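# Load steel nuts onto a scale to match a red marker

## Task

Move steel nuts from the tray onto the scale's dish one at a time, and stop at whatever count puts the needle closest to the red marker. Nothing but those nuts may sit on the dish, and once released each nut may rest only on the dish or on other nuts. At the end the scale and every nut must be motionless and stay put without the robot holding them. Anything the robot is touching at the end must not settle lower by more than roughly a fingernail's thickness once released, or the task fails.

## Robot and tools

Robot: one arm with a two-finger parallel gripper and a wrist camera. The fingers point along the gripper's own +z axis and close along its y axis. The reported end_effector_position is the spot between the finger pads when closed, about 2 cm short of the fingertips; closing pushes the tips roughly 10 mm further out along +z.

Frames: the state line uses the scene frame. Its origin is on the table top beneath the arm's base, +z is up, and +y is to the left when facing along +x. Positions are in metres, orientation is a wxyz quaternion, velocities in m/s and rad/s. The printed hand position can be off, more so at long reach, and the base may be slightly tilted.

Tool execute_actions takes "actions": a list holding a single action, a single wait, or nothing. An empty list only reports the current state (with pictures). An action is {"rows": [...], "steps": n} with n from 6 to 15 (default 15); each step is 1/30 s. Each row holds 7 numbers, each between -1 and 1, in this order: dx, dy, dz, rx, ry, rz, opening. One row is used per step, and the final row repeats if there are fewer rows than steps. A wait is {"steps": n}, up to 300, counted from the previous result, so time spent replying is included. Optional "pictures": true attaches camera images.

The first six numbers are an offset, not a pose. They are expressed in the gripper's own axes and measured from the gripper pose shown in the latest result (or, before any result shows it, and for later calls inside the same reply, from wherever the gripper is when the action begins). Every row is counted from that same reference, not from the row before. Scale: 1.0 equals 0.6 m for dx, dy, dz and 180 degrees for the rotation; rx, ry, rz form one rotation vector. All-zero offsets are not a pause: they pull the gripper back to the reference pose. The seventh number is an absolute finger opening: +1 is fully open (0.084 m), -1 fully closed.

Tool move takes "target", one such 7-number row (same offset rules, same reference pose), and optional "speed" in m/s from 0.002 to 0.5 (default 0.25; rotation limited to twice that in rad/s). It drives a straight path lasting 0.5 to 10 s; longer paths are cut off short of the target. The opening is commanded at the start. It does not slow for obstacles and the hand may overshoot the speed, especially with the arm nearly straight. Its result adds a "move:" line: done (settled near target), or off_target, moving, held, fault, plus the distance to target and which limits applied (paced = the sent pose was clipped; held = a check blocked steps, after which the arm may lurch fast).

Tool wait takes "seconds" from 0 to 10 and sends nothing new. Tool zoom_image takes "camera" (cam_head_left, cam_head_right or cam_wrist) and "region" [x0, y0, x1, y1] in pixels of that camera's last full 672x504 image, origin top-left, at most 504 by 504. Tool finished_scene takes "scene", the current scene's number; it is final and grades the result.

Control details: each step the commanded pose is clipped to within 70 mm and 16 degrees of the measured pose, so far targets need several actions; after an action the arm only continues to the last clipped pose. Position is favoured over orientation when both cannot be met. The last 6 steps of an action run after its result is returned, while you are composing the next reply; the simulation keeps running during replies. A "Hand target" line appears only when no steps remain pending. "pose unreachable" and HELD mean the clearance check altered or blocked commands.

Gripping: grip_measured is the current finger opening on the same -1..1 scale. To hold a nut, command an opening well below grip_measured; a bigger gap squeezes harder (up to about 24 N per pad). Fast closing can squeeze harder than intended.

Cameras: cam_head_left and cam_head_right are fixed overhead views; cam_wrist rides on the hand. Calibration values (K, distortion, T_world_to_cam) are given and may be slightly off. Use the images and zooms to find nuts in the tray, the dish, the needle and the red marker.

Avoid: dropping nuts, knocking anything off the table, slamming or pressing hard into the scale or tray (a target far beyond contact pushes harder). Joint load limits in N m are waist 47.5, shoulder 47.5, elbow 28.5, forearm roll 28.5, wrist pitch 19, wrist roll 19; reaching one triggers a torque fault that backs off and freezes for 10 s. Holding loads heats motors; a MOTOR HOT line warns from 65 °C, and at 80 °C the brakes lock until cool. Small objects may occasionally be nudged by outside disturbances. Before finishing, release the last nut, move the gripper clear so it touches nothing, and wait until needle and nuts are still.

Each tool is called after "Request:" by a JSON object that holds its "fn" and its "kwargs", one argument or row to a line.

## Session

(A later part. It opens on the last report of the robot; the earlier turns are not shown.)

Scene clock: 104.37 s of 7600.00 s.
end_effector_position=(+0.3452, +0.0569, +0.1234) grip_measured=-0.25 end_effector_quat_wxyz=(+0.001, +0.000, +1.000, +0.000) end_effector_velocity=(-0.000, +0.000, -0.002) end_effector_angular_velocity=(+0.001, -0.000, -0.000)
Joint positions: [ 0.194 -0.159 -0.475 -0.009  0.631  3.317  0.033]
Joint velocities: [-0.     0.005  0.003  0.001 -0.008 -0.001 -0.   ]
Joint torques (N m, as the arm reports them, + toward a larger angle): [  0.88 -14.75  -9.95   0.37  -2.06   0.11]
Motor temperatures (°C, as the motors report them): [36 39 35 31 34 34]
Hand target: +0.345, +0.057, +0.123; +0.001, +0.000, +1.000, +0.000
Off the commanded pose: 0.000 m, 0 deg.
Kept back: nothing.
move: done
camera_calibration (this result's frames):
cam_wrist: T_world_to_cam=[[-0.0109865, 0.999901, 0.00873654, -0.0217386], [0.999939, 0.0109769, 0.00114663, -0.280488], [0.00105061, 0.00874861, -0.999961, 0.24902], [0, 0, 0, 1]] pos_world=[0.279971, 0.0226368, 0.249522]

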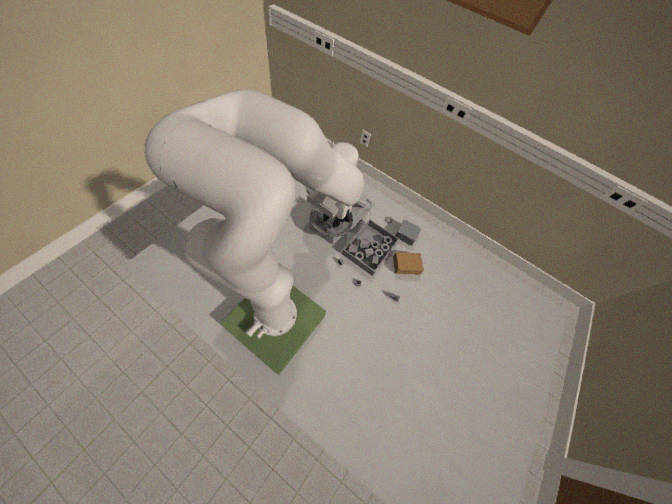

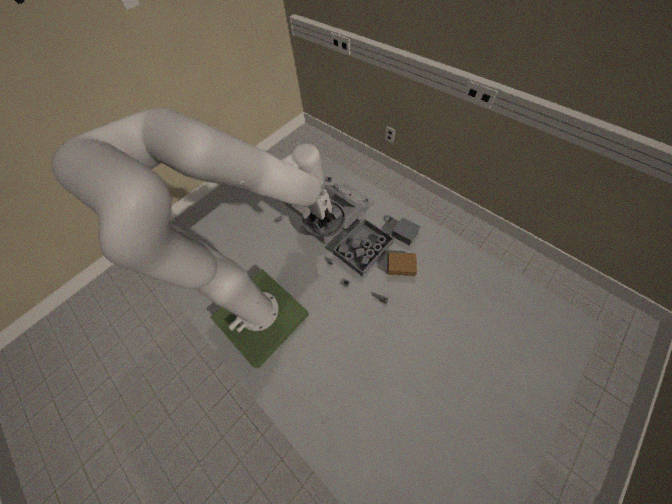

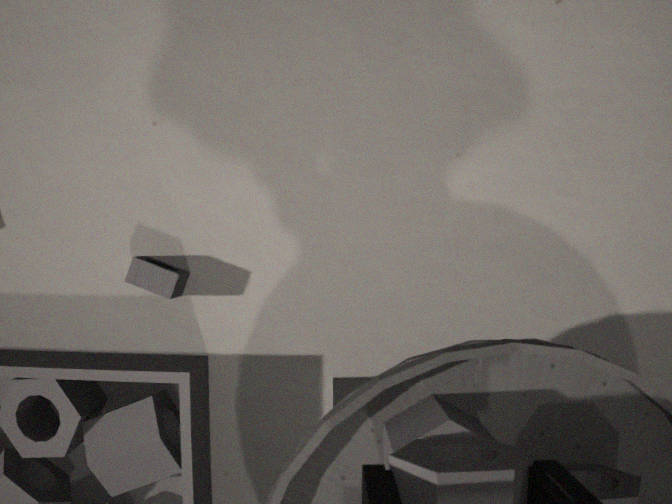

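Request:
{"fn": "move", "kwargs": {
  "target": [0,0,0.007,0,0,0,-0.5],
  "speed": 0.02
}}

Scene clock: 105.90 s of 7600.00 s.
end_effector_position=(+0.3454, +0.0570, +0.1195) grip_measured=-0.25 end_effector_quat_wxyz=(+0.001, +0.000, +1.000, +0.000) end_effector_velocity=(-0.001, +0.000, -0.002) end_effector_angular_velocity=(+0.000, +0.004, +0.000)
Joint positions: [ 0.193 -0.148 -0.472 -0.009  0.616  3.317  0.033]
Joint velocities: [ 0.     0.005  0.002  0.001 -0.004 -0.001  0.   ]
Joint torques (N m, as the arm reports them, + toward a larger angle): [  0.82 -14.22  -9.38   0.51  -2.37  -0.17]
Motor temperatures (°C, as the motors report them): [36 39 35 31 34 34]
Hand target: +0.345, +0.057, +0.119; +0.001, +0.000, +1.000, +0.000
Off the commanded pose: 0.000 m, 0 deg.
Kept back: nothing.
move: done
camera_calibration (this result's frames):
cam_wrist: T_world_to_cam=[[-0.0109947, 0.999901, 0.00881976, -0.0217383], [0.999938, 0.0109813, 0.00155924, -0.280693], [0.00146223, 0.00883636, -0.99996, 0.244984], [0, 0, 0, 1]] pos_world=[0.280078, 0.0226538, 0.245603]

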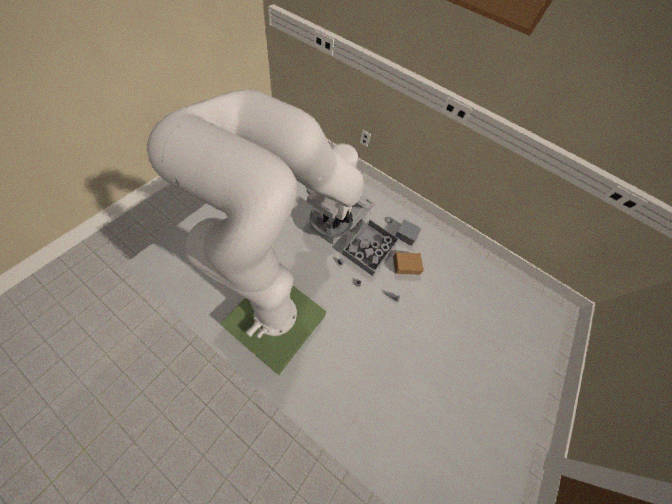

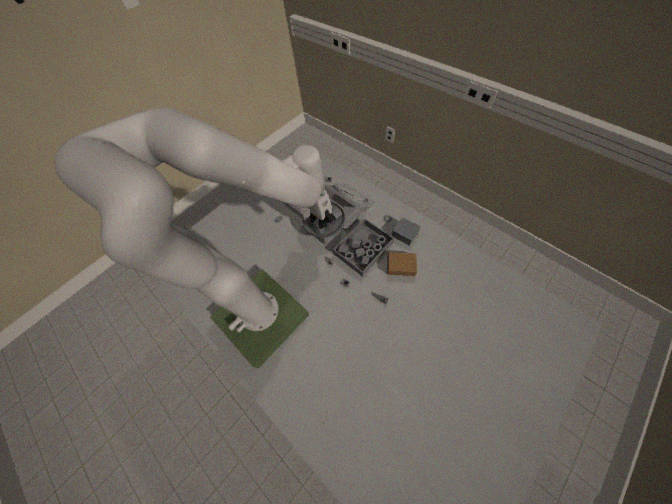

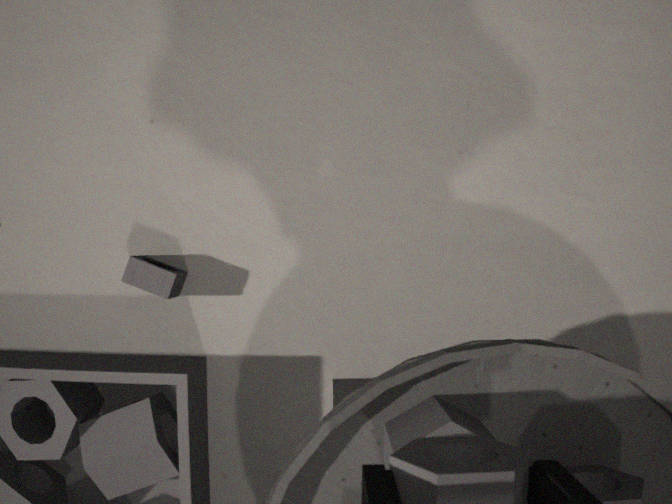

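Request:
{"fn": "execute_actions", "kwargs": {
  "actions": [
    {"rows":[[0,0,0,0,0,0,-0.4],[0,0,0,0,0,0,-0.3],[0,0,0,0,0,0,-0.24],[0,0,0,0,0,0,-0.2],[0,0,0,0,0,0,-0.16],[0,0,0,0,0,0,-0.12],[0,0,0,0,0,0,-0.08],[0,0,-0.004,0,0,0,-0.06],[0,0,-0.012,0,0,0,-0.06],[0,0,-0.024,0,0,0,-0.06],[0,0,-0.038,0,0,0,-0.06],[0,0,-0.052,0,0,0,-0.06],[0,0,-0.062,0,0,0,-0.06],[0,0,-0.07,0,0,0,-0.06]],"steps":15}
  ]
}}

Request:
{"fn": "move", "kwargs": {
  "target": [-0.091,-0.205,0.09,0,0,-0.178,-0.15],
  "speed": 0.4
}}

Scene clock: 106.57 s of 7600.00 s.
end_effector_position=(+0.3450, +0.0569, +0.1196) grip_measured=-0.09 end_effector_quat_wxyz=(+0.001, +0.000, +1.000, +0.000) end_effector_velocity=(-0.007, -0.002, +0.017) end_effector_angular_velocity=(-0.004, +0.026, -0.001)
Joint positions: [ 0.193 -0.148 -0.472 -0.009  0.618  3.317  0.04 ]
Joint velocities: [-0.001 -0.06  -0.009  0.001  0.095 -0.001  0.02 ]
Joint torques (N m, as the arm reports them, + toward a larger angle): [  0.79 -16.49 -10.04   0.2   -1.56  -0.02]
Motor temperatures (°C, as the motors report them): [36 39 35 31 34 34]
Steps of this call (steps 1 to 11: nothing new was sent; steps 12 to 20: the first 9 steps of this action). Readings (end_effector_position):
12: (+0.3454, +0.0570, +0.1193)
13: (+0.3454, +0.0570, +0.1193)
15: (+0.3454, +0.0570, +0.1194)
19: (+0.3452, +0.0570, +0.1193)
20: the state above

Scene clock: 108.50 s of 7600.00 s.
end_effector_position=(+0.3999, -0.0655, +0.1051) grip_measured=-0.16 end_effector_quat_wxyz=(+0.002, -0.276, +0.961, +0.000) end_effector_velocity=(+0.001, -0.001, -0.001) end_effector_angular_velocity=(+0.007, +0.004, +0.008)
Joint positions: [-0.134  0.06  -0.659 -0.006  0.593  2.428  0.037]
Joint velocities: [-0.005  0.008 -0.007  0.011  0.003 -0.023  0.   ]
Joint torques (N m, as the arm reports them, + toward a larger angle): [  0.94 -18.19  -9.46   0.33  -1.91   0.1 ]
Motor temperatures (°C, as the motors report them): [36 39 35 31 34 34]
Hand target: +0.400, -0.066, +0.105; +0.002, -0.276, +0.961, +0.001
Off your previous action's commanded pose: 0.020 m, 0 deg at its last step (step 6 of this call).
Off the commanded pose: 0.001 m, 0 deg.
Kept back: nothing.
move: done
camera_calibration (this result's frames):
cam_wrist: T_world_to_cam=[[-0.539485, 0.841965, 0.00716138, 0.302661], [0.841994, 0.539481, 0.002561, -0.236156], [-0.00170715, 0.00741145, -0.999971, 0.232719], [0, 0, 0, 1]] pos_world=[0.36252, -0.129153, 0.231149]

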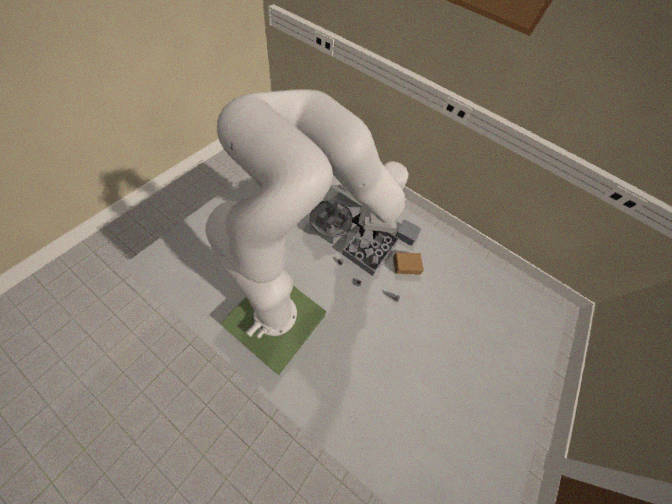

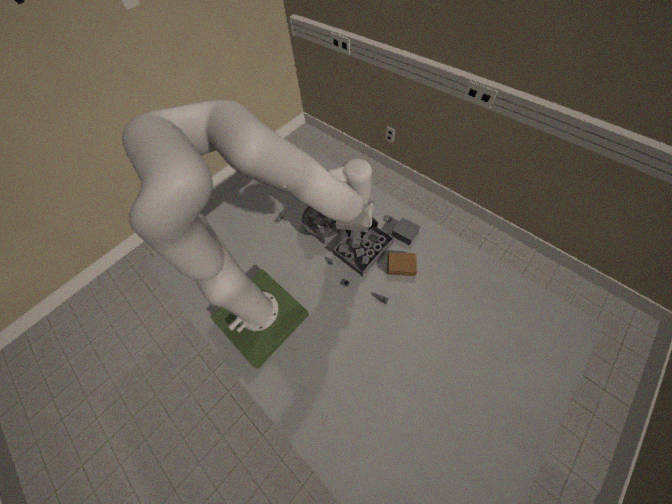

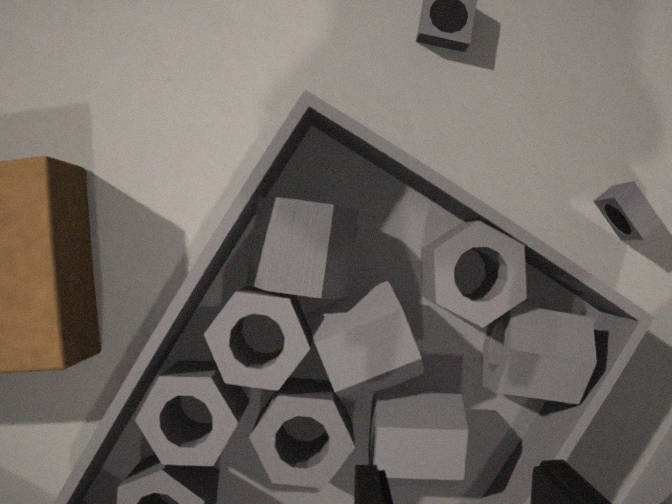

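Request:
{"fn": "move", "kwargs": {
  "target": [-0.0267,-0.0015,0.068,0,0,0,-0.16],
  "speed": 0.15
}}

Scene clock: 109.77 s of 7600.00 s.
end_effector_position=(+0.4143, -0.0578, +0.0647) grip_measured=-0.17 end_effector_quat_wxyz=(+0.002, -0.276, +0.961, +0.000) end_effector_velocity=(+0.001, +0.000, -0.001) end_effector_angular_velocity=(-0.001, -0.001, +0.001)
Joint positions: [-0.111  0.209 -0.698 -0.007  0.482  2.452  0.036]
Joint velocities: [ 0.001  0.005 -0.002 -0.001 -0.003  0.001 -0.   ]
Joint torques (N m, as the arm reports them, + toward a larger angle): [  0.75 -20.13  -8.37   0.48  -1.98  -0.04]
Motor temperatures (°C, as the motors report them): [36 39 35 31 34 34]
Hand target: +0.414, -0.058, +0.064; +0.002, -0.276, +0.961, +0.000
Off the commanded pose: 0.000 m, 0 deg.
Kept back: nothing.
move: done
camera_calibration (this result's frames):
cam_wrist: T_world_to_cam=[[-0.539552, 0.841924, 0.00691782, 0.304232], [0.841951, 0.539545, 0.00305525, -0.25234], [-0.00116019, 0.00747294, -0.999971, 0.192124], [0, 0, 0, 1]] pos_world=[0.37683, -0.121427, 0.190785]

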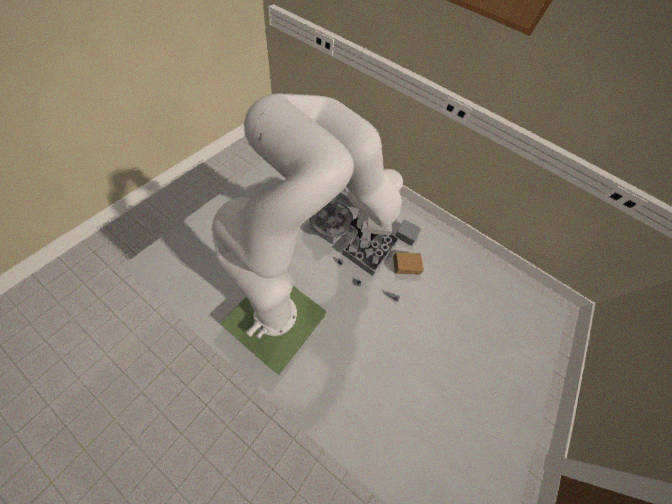

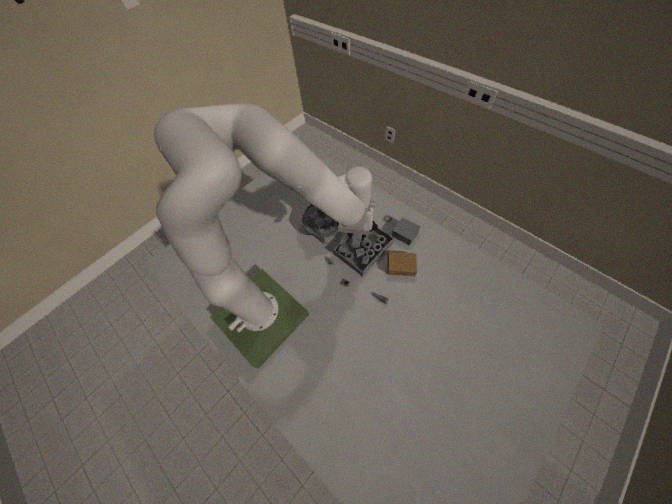

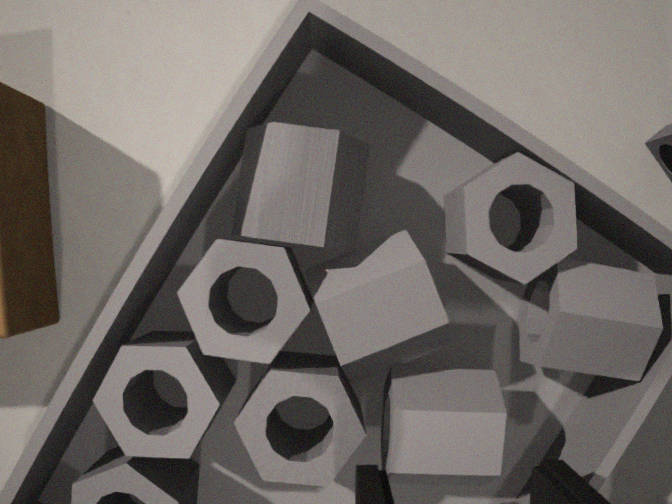

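Request:
{"fn": "move", "kwargs": {
  "target": [-0.0398,-0.0023,-0.0418,-0.1306,0.1306,-0.4875,-0.16],
  "speed": 0.5
}}

Scene clock: 114.17 s of 7600.00 s.
end_effector_position=(+0.4353, -0.0470, +0.0902) grip_measured=-0.17 end_effector_quat_wxyz=(+0.225, +0.845, -0.470, -0.124) end_effector_velocity=(-0.000, +0.000, -0.001) end_effector_angular_velocity=(+0.002, +0.005, +0.010)
Joint positions: [ 0.052  0.496 -1.253 -0.277  1.225  1.198  0.037]
Joint velocities: [ 0.002  0.003 -0.003 -0.002  0.003 -0.008 -0.   ]
Joint torques (N m, as the arm reports them, + toward a larger angle): [  1.45 -26.39  -9.76   0.3   -0.5    0.01]
Motor temperatures (°C, as the motors report them): [36 39 35 31 34 34]
Hand target: +0.435, -0.047, +0.090; +0.225, +0.845, -0.469, -0.124
Off the commanded pose: 0.001 m, 0 deg.
Kept back: nothing.
move: done
camera_calibration (this result's frames):
cam_wrist: T_world_to_cam=[[-0.727919, -0.465696, 0.50325, 0.282103], [-0.537414, 0.843313, 0.00304731, 0.33887], [-0.425816, -0.268235, -0.864136, 0.377154], [0, 0, 0, 1]] pos_world=[0.54806, -0.0532328, 0.182912]

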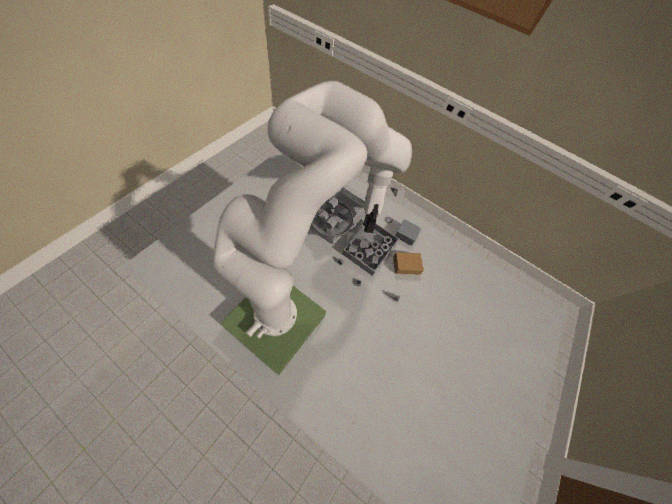

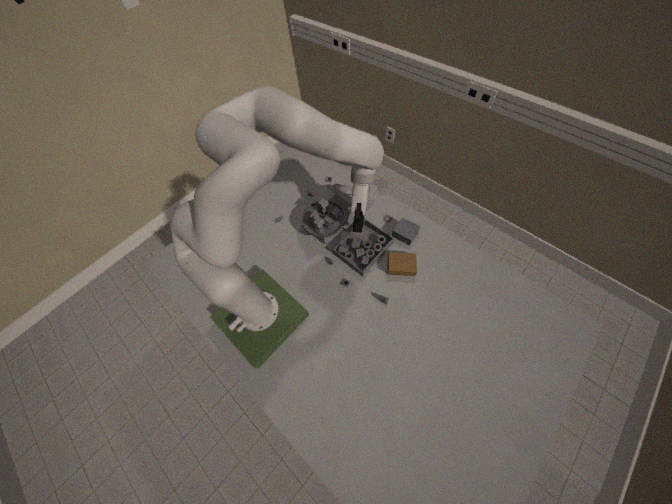

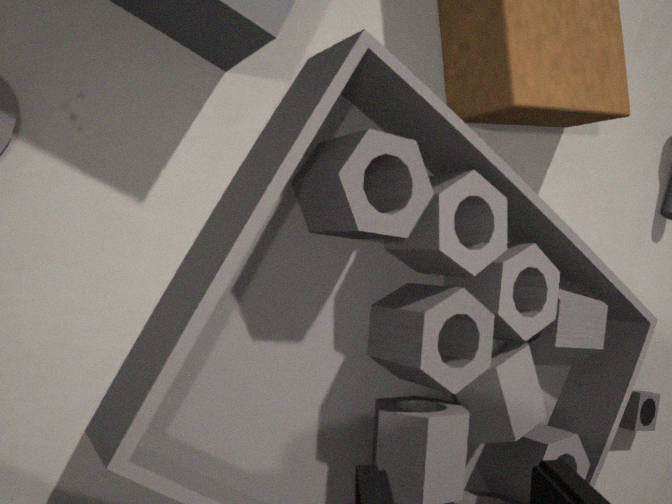

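Request:
{"fn": "move", "kwargs": {
  "target": [0.002,-0.002,0.07,0,0,0,-0.16],
  "speed": 0.12
}}

Scene clock: 115.23 s of 7600.00 s.
end_effector_position=(+0.4196, -0.0583, +0.0535) grip_measured=-0.17 end_effector_quat_wxyz=(+0.224, +0.845, -0.469, -0.124) end_effector_velocity=(-0.002, -0.001, -0.003) end_effector_angular_velocity=(-0.001, +0.004, +0.002)
Joint positions: [ 0.025  0.528 -1.176 -0.304  1.116  1.213  0.037]
Joint velocities: [-0.002  0.004  0.006 -0.004 -0.007  0.001 -0.   ]
Joint torques (N m, as the arm reports them, + toward a larger angle): [  0.54 -26.17  -9.17   0.38  -0.43  -0.07]
Motor temperatures (°C, as the motors report them): [36 39 35 31 34 34]
Hand target: +0.419, -0.058, +0.053; +0.225, +0.845, -0.469, -0.124
Off the commanded pose: 0.001 m, 0 deg.
Kept back: nothing.
move: done
camera_calibration (this result's frames):
cam_wrist: T_world_to_cam=[[-0.728164, -0.466021, 0.502595, 0.28393], [-0.537613, 0.843187, 0.00293096, 0.340091], [-0.425147, -0.268067, -0.864517, 0.335519], [0, 0, 0, 1]] pos_world=[0.53223, -0.0645006, 0.146363]

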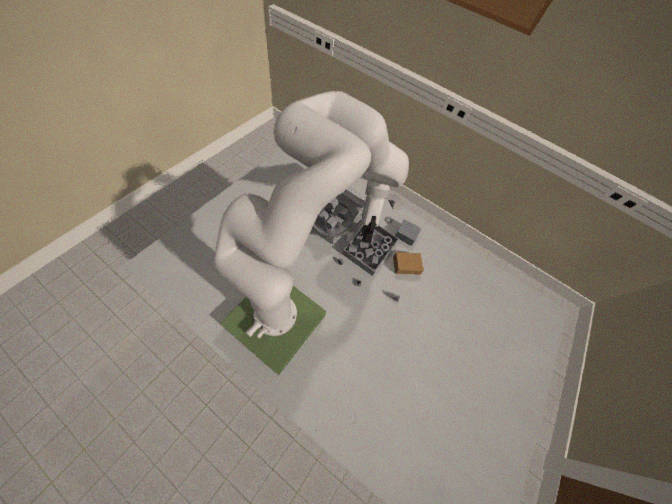

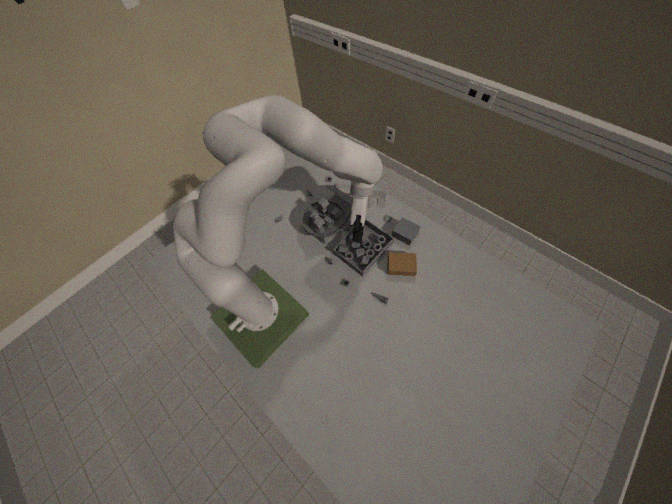

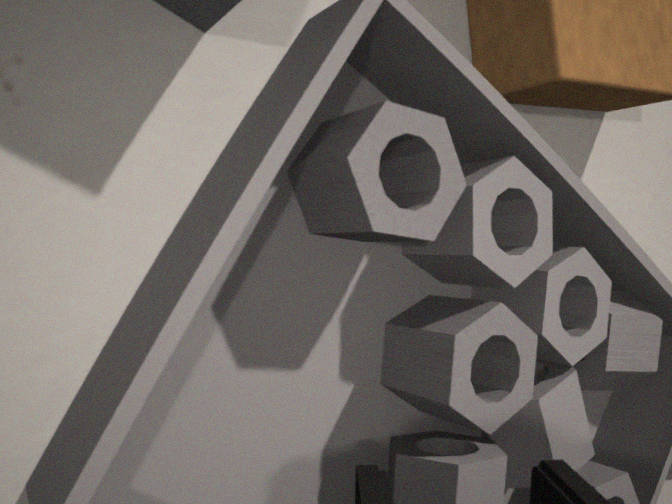

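Request:
{"fn": "move", "kwargs": {
  "target": [0,0,0.03,0,0,0,-0.2],
  "speed": 0.04
}}

Scene clock: 116.27 s of 7600.00 s.
end_effector_position=(+0.4122, -0.0629, +0.0381) grip_measured=-0.21 end_effector_quat_wxyz=(+0.224, +0.845, -0.469, -0.124) end_effector_velocity=(-0.001, +0.000, -0.001) end_effector_angular_velocity=(+0.001, -0.001, +0.000)
Joint positions: [ 0.013  0.545 -1.146 -0.317  1.069  1.222  0.035]
Joint velocities: [-0.     0.001  0.003 -0.    -0.005  0.001 -0.   ]
Joint torques (N m, as the arm reports them, + toward a larger angle): [  0.74 -26.12  -8.95   0.19  -0.5    0.04]
Motor temperatures (°C, as the motors report them): [36 39 35 31 34 34]
Hand target: +0.412, -0.063, +0.038; +0.224, +0.845, -0.469, -0.124
Off the commanded pose: 0.000 m, 0 deg.
Kept back: nothing.
move: done
camera_calibration (this result's frames):
cam_wrist: T_world_to_cam=[[-0.728247, -0.466145, 0.50236, 0.284191], [-0.53768, 0.843144, 0.00291387, 0.340083], [-0.42492, -0.267987, -0.864654, 0.317722], [0, 0, 0, 1]] pos_world=[0.524823, -0.0691197, 0.130963]

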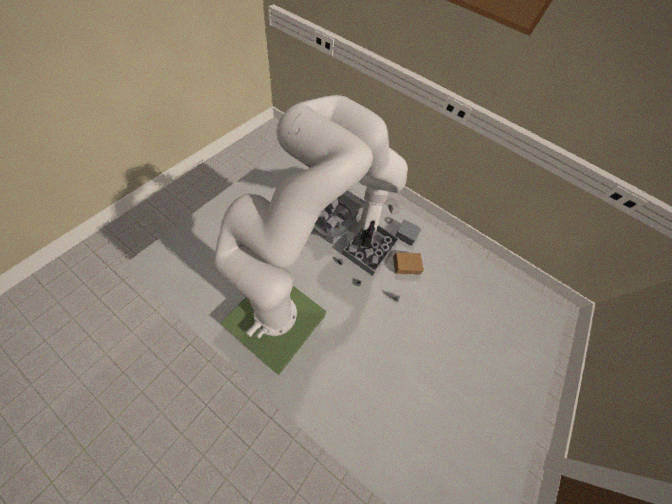

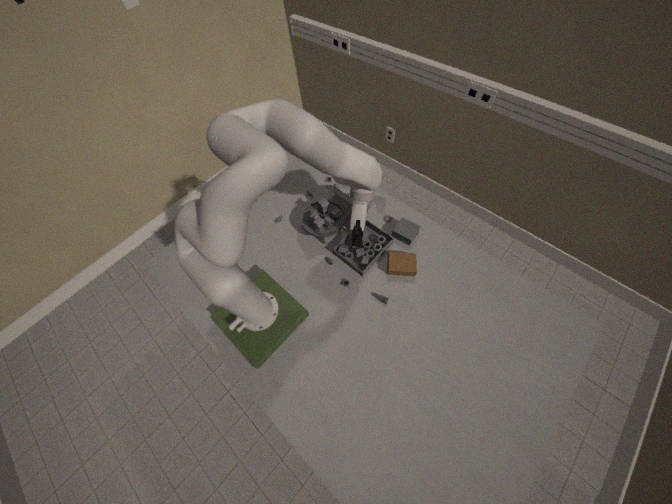

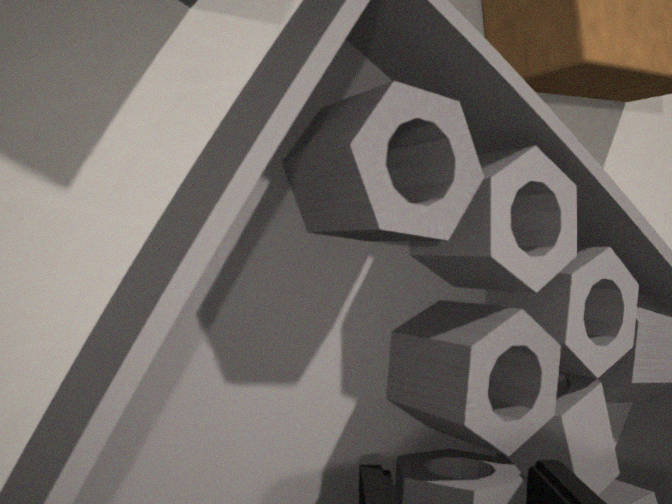

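Request:
{"fn": "execute_actions", "kwargs": {
  "actions": [
    {"rows":[[0,0,0.001,0,0,0,-0.23],[0,0,0.002,0,0,0,-0.26],[0,0,0.002,0,0,0,-0.29],[0,0,0.002,0,0,0,-0.32],[0,0,0.002,0,0,0,-0.36],[0,0,0.002,0,0,0,-0.42],[0,0,0.002,0,0,0,-0.5],[0,0,0.002,0,0,0,-0.6]],"steps":10}
  ]
}}

Request:
{"fn": "move", "kwargs": {
  "target": [0,0.0833,-0.1443,0,0,0,-0.6],
  "speed": 0.2
}}

Scene clock: 116.60 s of 7600.00 s.
end_effector_position=(+0.4119, -0.0631, +0.0376) grip_measured=-0.30 end_effector_quat_wxyz=(+0.224, +0.845, -0.469, -0.124) end_effector_velocity=(-0.006, -0.003, -0.004) end_effector_angular_velocity=(-0.004, +0.012, -0.003)
Joint positions: [ 0.012  0.545 -1.145 -0.318  1.068  1.222  0.031]
Joint velocities: [-0.006  0.003  0.011 -0.007 -0.002  0.003 -0.036]
Joint torques (N m, as the arm reports them, + toward a larger angle): [  1.64 -25.88  -8.56   0.49  -0.93  -0.01]
Motor temperatures (°C, as the motors report them): [36 39 35 31 34 34]
Steps of this call (steps 1 to 6: nothing new was sent; steps 7 to 10: the first 4 steps of this action). Readings (end_effector_position):
7: (+0.4121, -0.0630, +0.0379)
8: (+0.4121, -0.0630, +0.0379)
10: the state above

Scene clock: 117.90 s of 7600.00 s.
end_effector_position=(+0.4108, -0.0636, +0.1369) grip_measured=-0.34 end_effector_quat_wxyz=(+0.225, +0.845, -0.470, -0.124) end_effector_velocity=(+0.003, +0.001, +0.004) end_effector_angular_velocity=(+0.002, -0.009, -0.002)
Joint positions: [ 0.023  0.337 -1.161 -0.285  1.284  1.158  0.029]
Joint velocities: [ 0.001 -0.007 -0.005  0.003  0.003 -0.    -0.   ]
Joint torques (N m, as the arm reports them, + toward a larger angle): [  0.93 -24.77  -9.95   0.27  -0.36   0.08]
Motor temperatures (°C, as the motors report them): [36 39 35 31 34 34]
Hand target: +0.411, -0.064, +0.137; +0.225, +0.845, -0.470, -0.124
Off your previous action's commanded pose: 0.000 m, 0 deg at its last step (step 6 of this call).
Off the commanded pose: 0.001 m, 0 deg.
Kept back: nothing.
move: done
camera_calibration (this result's frames):
cam_wrist: T_world_to_cam=[[-0.728019, -0.465439, 0.503343, 0.233098], [-0.537252, 0.843417, 0.00283888, 0.339453], [-0.425849, -0.268355, -0.864082, 0.402647], [0, 0, 0, 1]] pos_world=[0.523538, -0.0697556, 0.229628]

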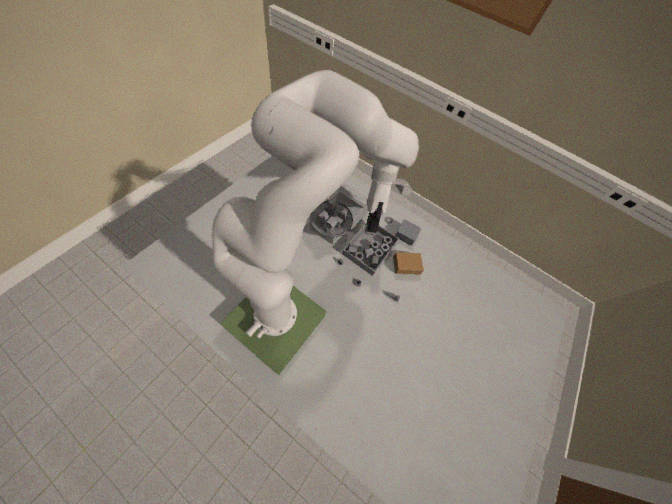

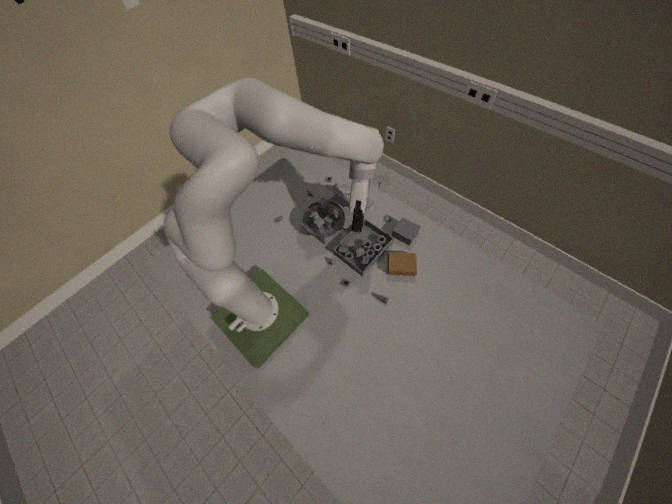

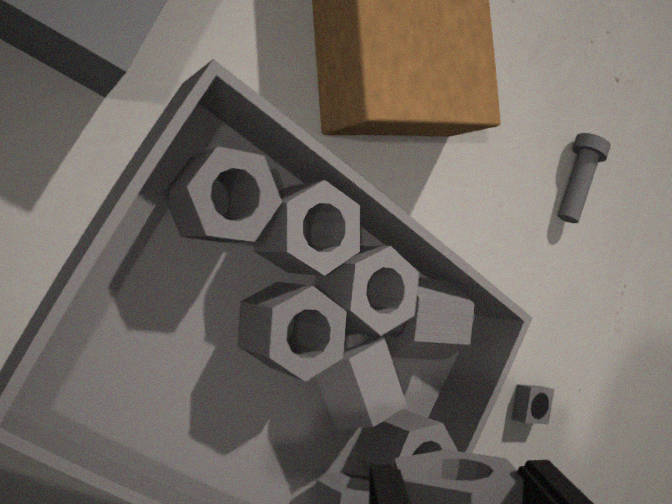

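Request:
{"fn": "move", "kwargs": {
  "target": [-0.2903,-0.0516,-0.1031,0,0.1611,-0.279,-0.6],
  "speed": 0.45
}}

Request:
{"fn": "move", "kwargs": {
  "target": [0,-0.0333,0.0577,0,0,0,-0.6],
  "speed": 0.12
}}

Scene clock: 123.13 s of 7600.00 s.
end_effector_position=(+0.3686, +0.1142, +0.1748) grip_measured=-0.34 end_effector_quat_wxyz=(+0.260, +0.966, -0.003, +0.002) end_effector_velocity=(-0.000, +0.003, +0.001) end_effector_angular_velocity=(+0.001, -0.002, +0.013)
Joint positions: [ 0.577  0.049 -0.869 -0.492  1.162  0.834  0.029]
Joint velocities: [ 0.007 -0.004  0.001 -0.003 -0.002 -0.004 -0.   ]
Joint torques (N m, as the arm reports them, + toward a larger angle): [  0.65 -19.99 -10.48   0.07  -0.79  -0.04]
Motor temperatures (°C, as the motors report them): [36 39 35 31 34 34]
Hand target: +0.369, +0.115, +0.175; +0.260, +0.966, -0.002, +0.002
Off the commanded pose: 0.001 m, 0 deg.
Kept back: nothing.
move: done
camera_calibration (this result's frames):
cam_wrist: T_world_to_cam=[[0.0056635, -0.860928, 0.508695, 0.0398051], [-0.999976, -0.00689419, -0.000534772, 0.434957], [0.00396744, -0.50868, -0.860947, 0.333607], [0, 0, 0, 1]] pos_world=[0.433398, 0.206967, 0.267202]

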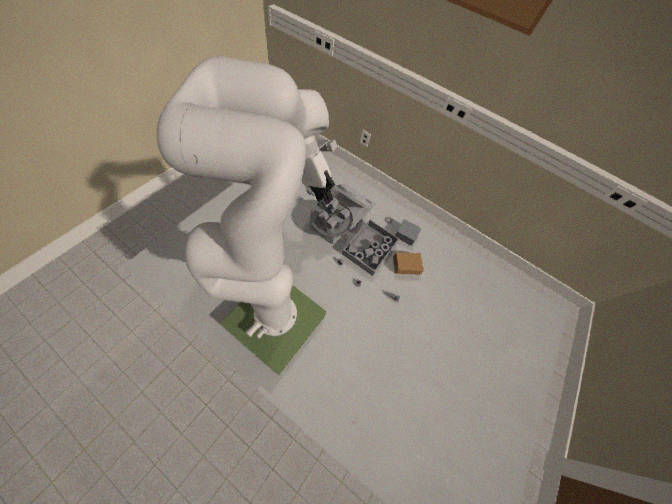

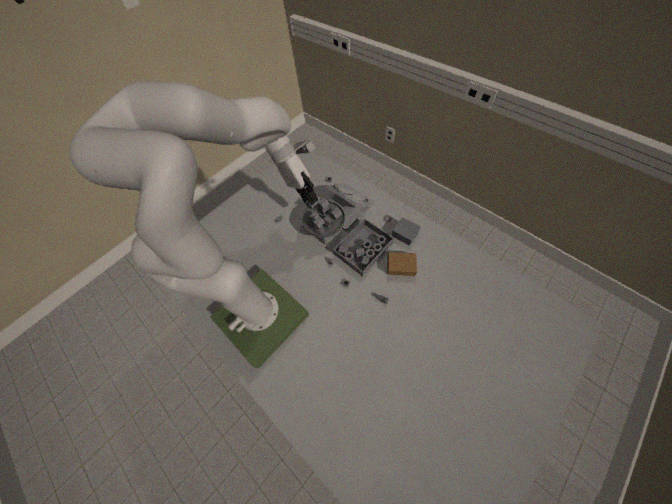

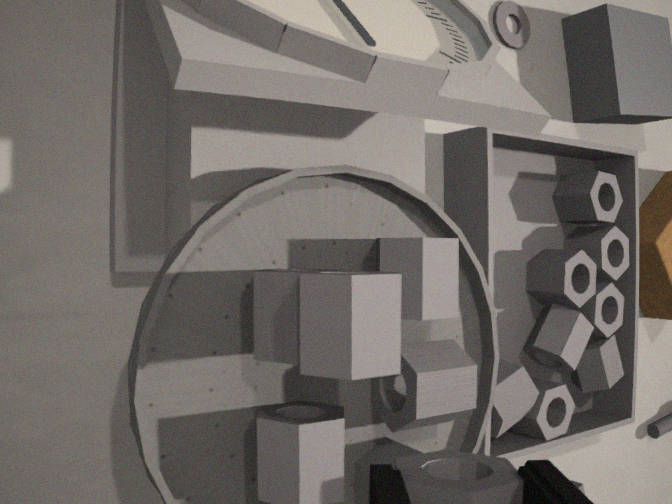

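Scene clock: 124.00 s of 7600.00 s.
end_effector_position=(+0.3689, +0.1143, +0.1352) grip_measured=-0.34 end_effector_quat_wxyz=(+0.259, +0.966, -0.002, +0.002) end_effector_velocity=(+0.000, +0.000, -0.002) end_effector_angular_velocity=(+0.001, +0.000, +0.000)
Joint positions: [ 0.567  0.13  -0.841 -0.523  1.062  0.886  0.029]
Joint velocities: [-0.     0.006  0.001 -0.001 -0.006  0.003 -0.   ]
Joint torques (N m, as the arm reports them, + toward a larger angle): [  1.17 -20.8   -9.69   0.08  -0.56   0.13]
Motor temperatures (°C, as the motors report them): [36 39 35 31 34 34]
Hand target: +0.369, +0.114, +0.135; +0.260, +0.966, -0.002, +0.002
Off the commanded pose: 0.000 m, 0 deg.
Kept back: nothing.
move: done
camera_calibration (this result's frames):
cam_wrist: T_world_to_cam=[[0.00562716, -0.861188, 0.508255, 0.0601544], [-0.999975, -0.00707844, -0.000922467, 0.435358], [0.00439207, -0.508237, -0.861206, 0.299416], [0, 0, 0, 1]] pos_world=[0.433693, 0.20706, 0.227687]

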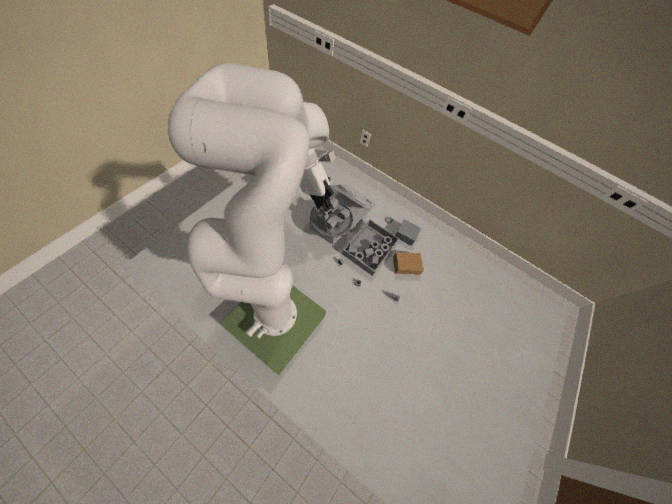

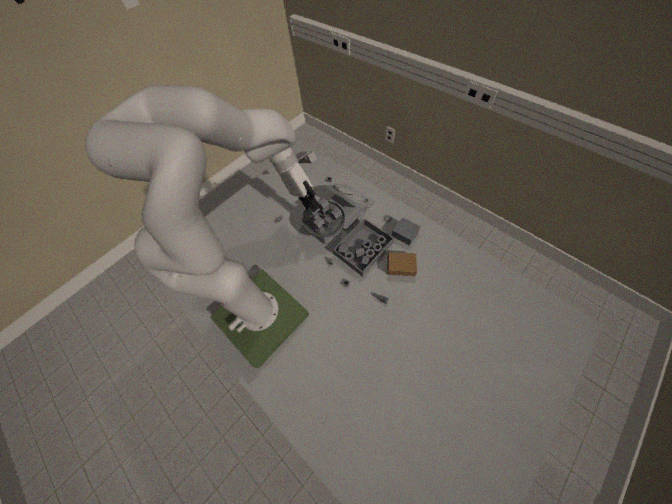

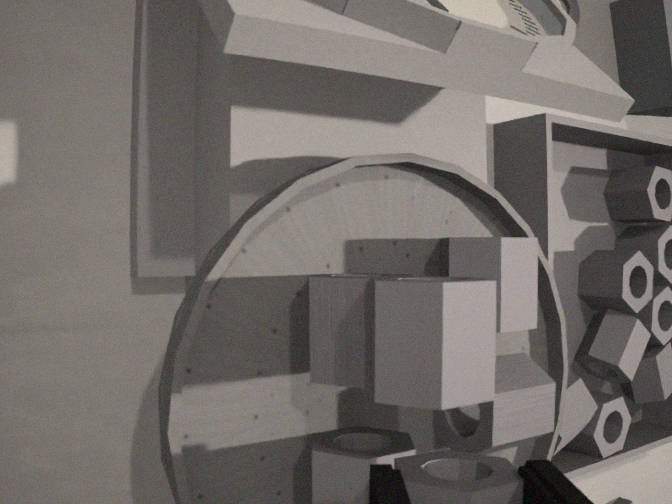

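Request:
{"fn": "move", "kwargs": {
  "target": [-0.007,-0.0092,0.0159,0,0,0,-0.6],
  "speed": 0.035
}}

Scene clock: 125.00 s of 7600.00 s.
end_effector_position=(+0.3649, +0.1144, +0.1243) grip_measured=-0.34 end_effector_quat_wxyz=(+0.259, +0.966, -0.002, +0.002) end_effector_velocity=(+0.000, +0.001, -0.000) end_effector_angular_velocity=(+0.002, -0.004, -0.001)
Joint positions: [ 0.569  0.145 -0.823 -0.531  1.035  0.906  0.029]
Joint velocities: [ 0.001  0.     0.001 -0.002 -0.004  0.004  0.   ]
Joint torques (N m, as the arm reports them, + toward a larger angle): [  0.79 -20.65  -9.93   0.21  -0.51   0.05]
Motor temperatures (°C, as the motors report them): [36 39 35 31 34 34]
Hand target: +0.365, +0.114, +0.124; +0.259, +0.966, -0.002, +0.002
Off the commanded pose: 0.000 m, 0 deg.
Kept back: nothing.
move: done
camera_calibration (this result's frames):
cam_wrist: T_world_to_cam=[[0.00564564, -0.861236, 0.508174, 0.0657704], [-0.999974, -0.00712469, -0.000965314, 0.431307], [0.00445195, -0.508155, -0.861254, 0.290079], [0, 0, 0, 1]] pos_world=[0.429633, 0.207122, 0.216825]

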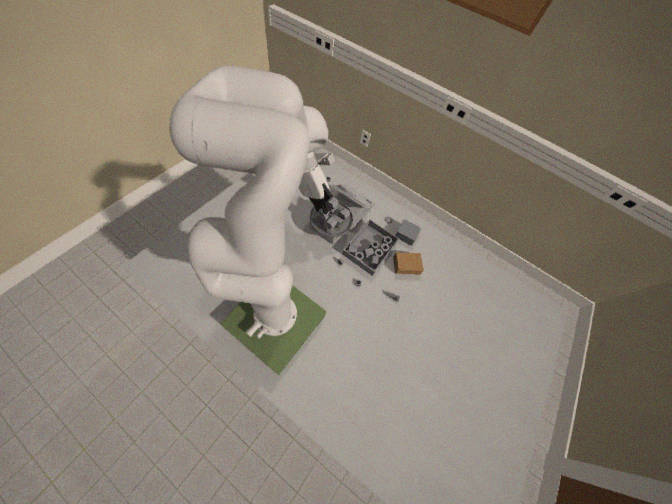

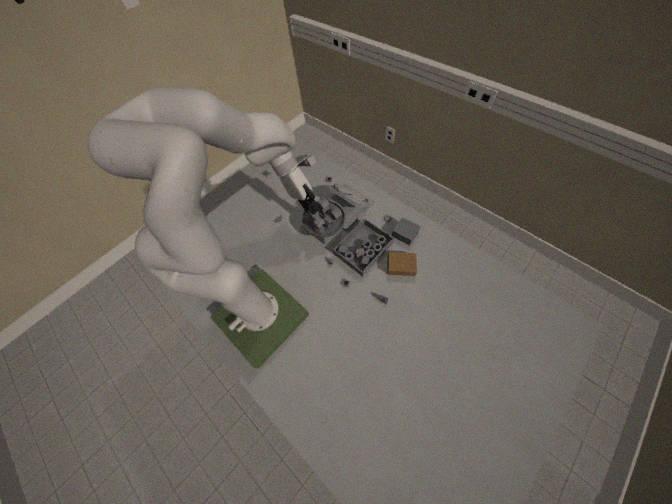

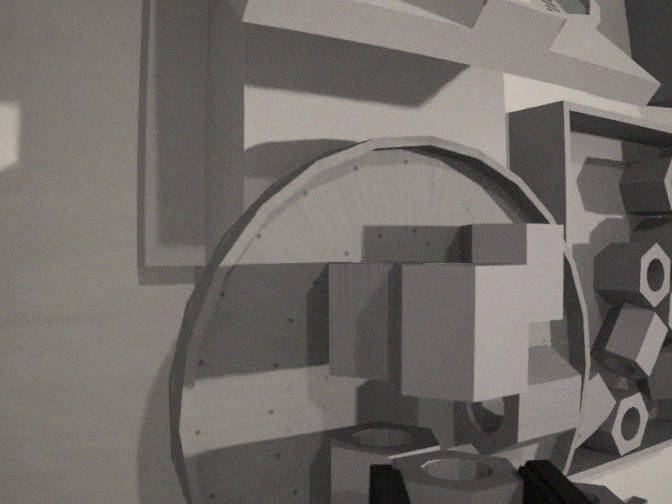

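Request:
{"fn": "execute_actions", "kwargs": {
  "actions": []
}}

Scene clock: 125.70 s of 7600.00 s.
end_effector_position=(+0.3648, +0.1144, +0.1242) grip_measured=-0.34 end_effector_quat_wxyz=(+0.259, +0.966, -0.002, +0.002) end_effector_velocity=(+0.000, +0.000, -0.000) end_effector_angular_velocity=(+0.000, -0.001, +0.001)
Joint positions: [ 0.569  0.145 -0.823 -0.531  1.035  0.906  0.029]
Joint velocities: [-0.     0.001 -0.    -0.001 -0.001  0.    -0.   ]
Joint torques (N m, as the arm reports them, + toward a larger angle): [  0.75 -20.28  -9.64   0.18  -0.73   0.09]
Motor temperatures (°C, as the motors report them): [36 39 35 31 34 34]
Hand target: +0.365, +0.114, +0.124; +0.259, +0.966, -0.002, +0.002
Off the commanded pose: 0.000 m, 0 deg.
Kept back: nothing.
Steps of this call (steps 1 to 21: nothing new was sent). Readings (end_effector_position):
1: (+0.3649, +0.1144, +0.1243)
2: (+0.3649, +0.1144, +0.1243)
4: (+0.3649, +0.1144, +0.1242)
8: (+0.3648, +0.1144, +0.1242)
21: the state above
camera_calibration (this result's frames):
cam_wrist: T_world_to_cam=[[0.005676, -0.86121, 0.508218, 0.0658223], [-0.999974, -0.0071241, -0.000904119, 0.431216], [0.00439923, -0.5082, -0.861228, 0.289944], [0, 0, 0, 1]] pos_world=[0.429556, 0.207108, 0.216645]

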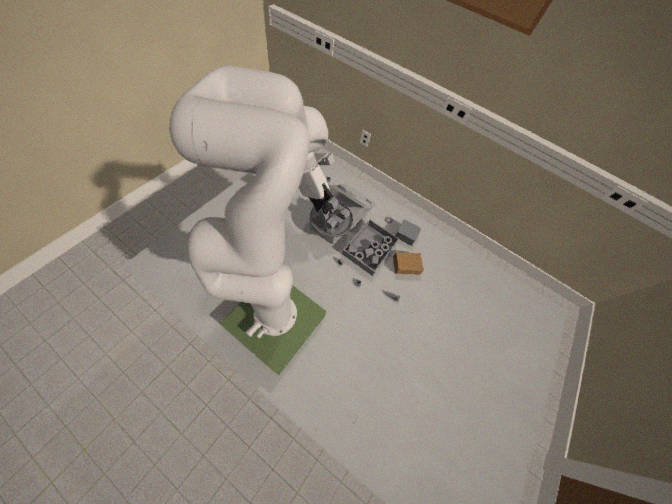

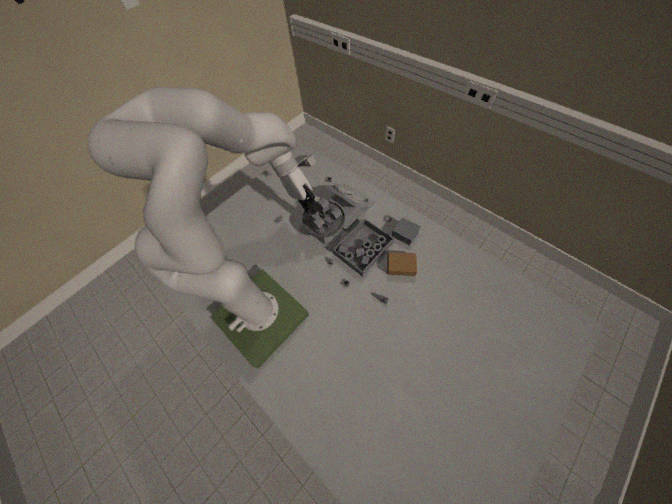

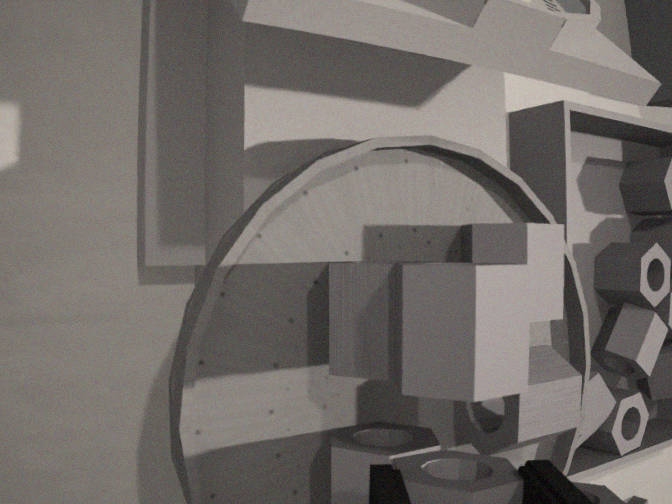

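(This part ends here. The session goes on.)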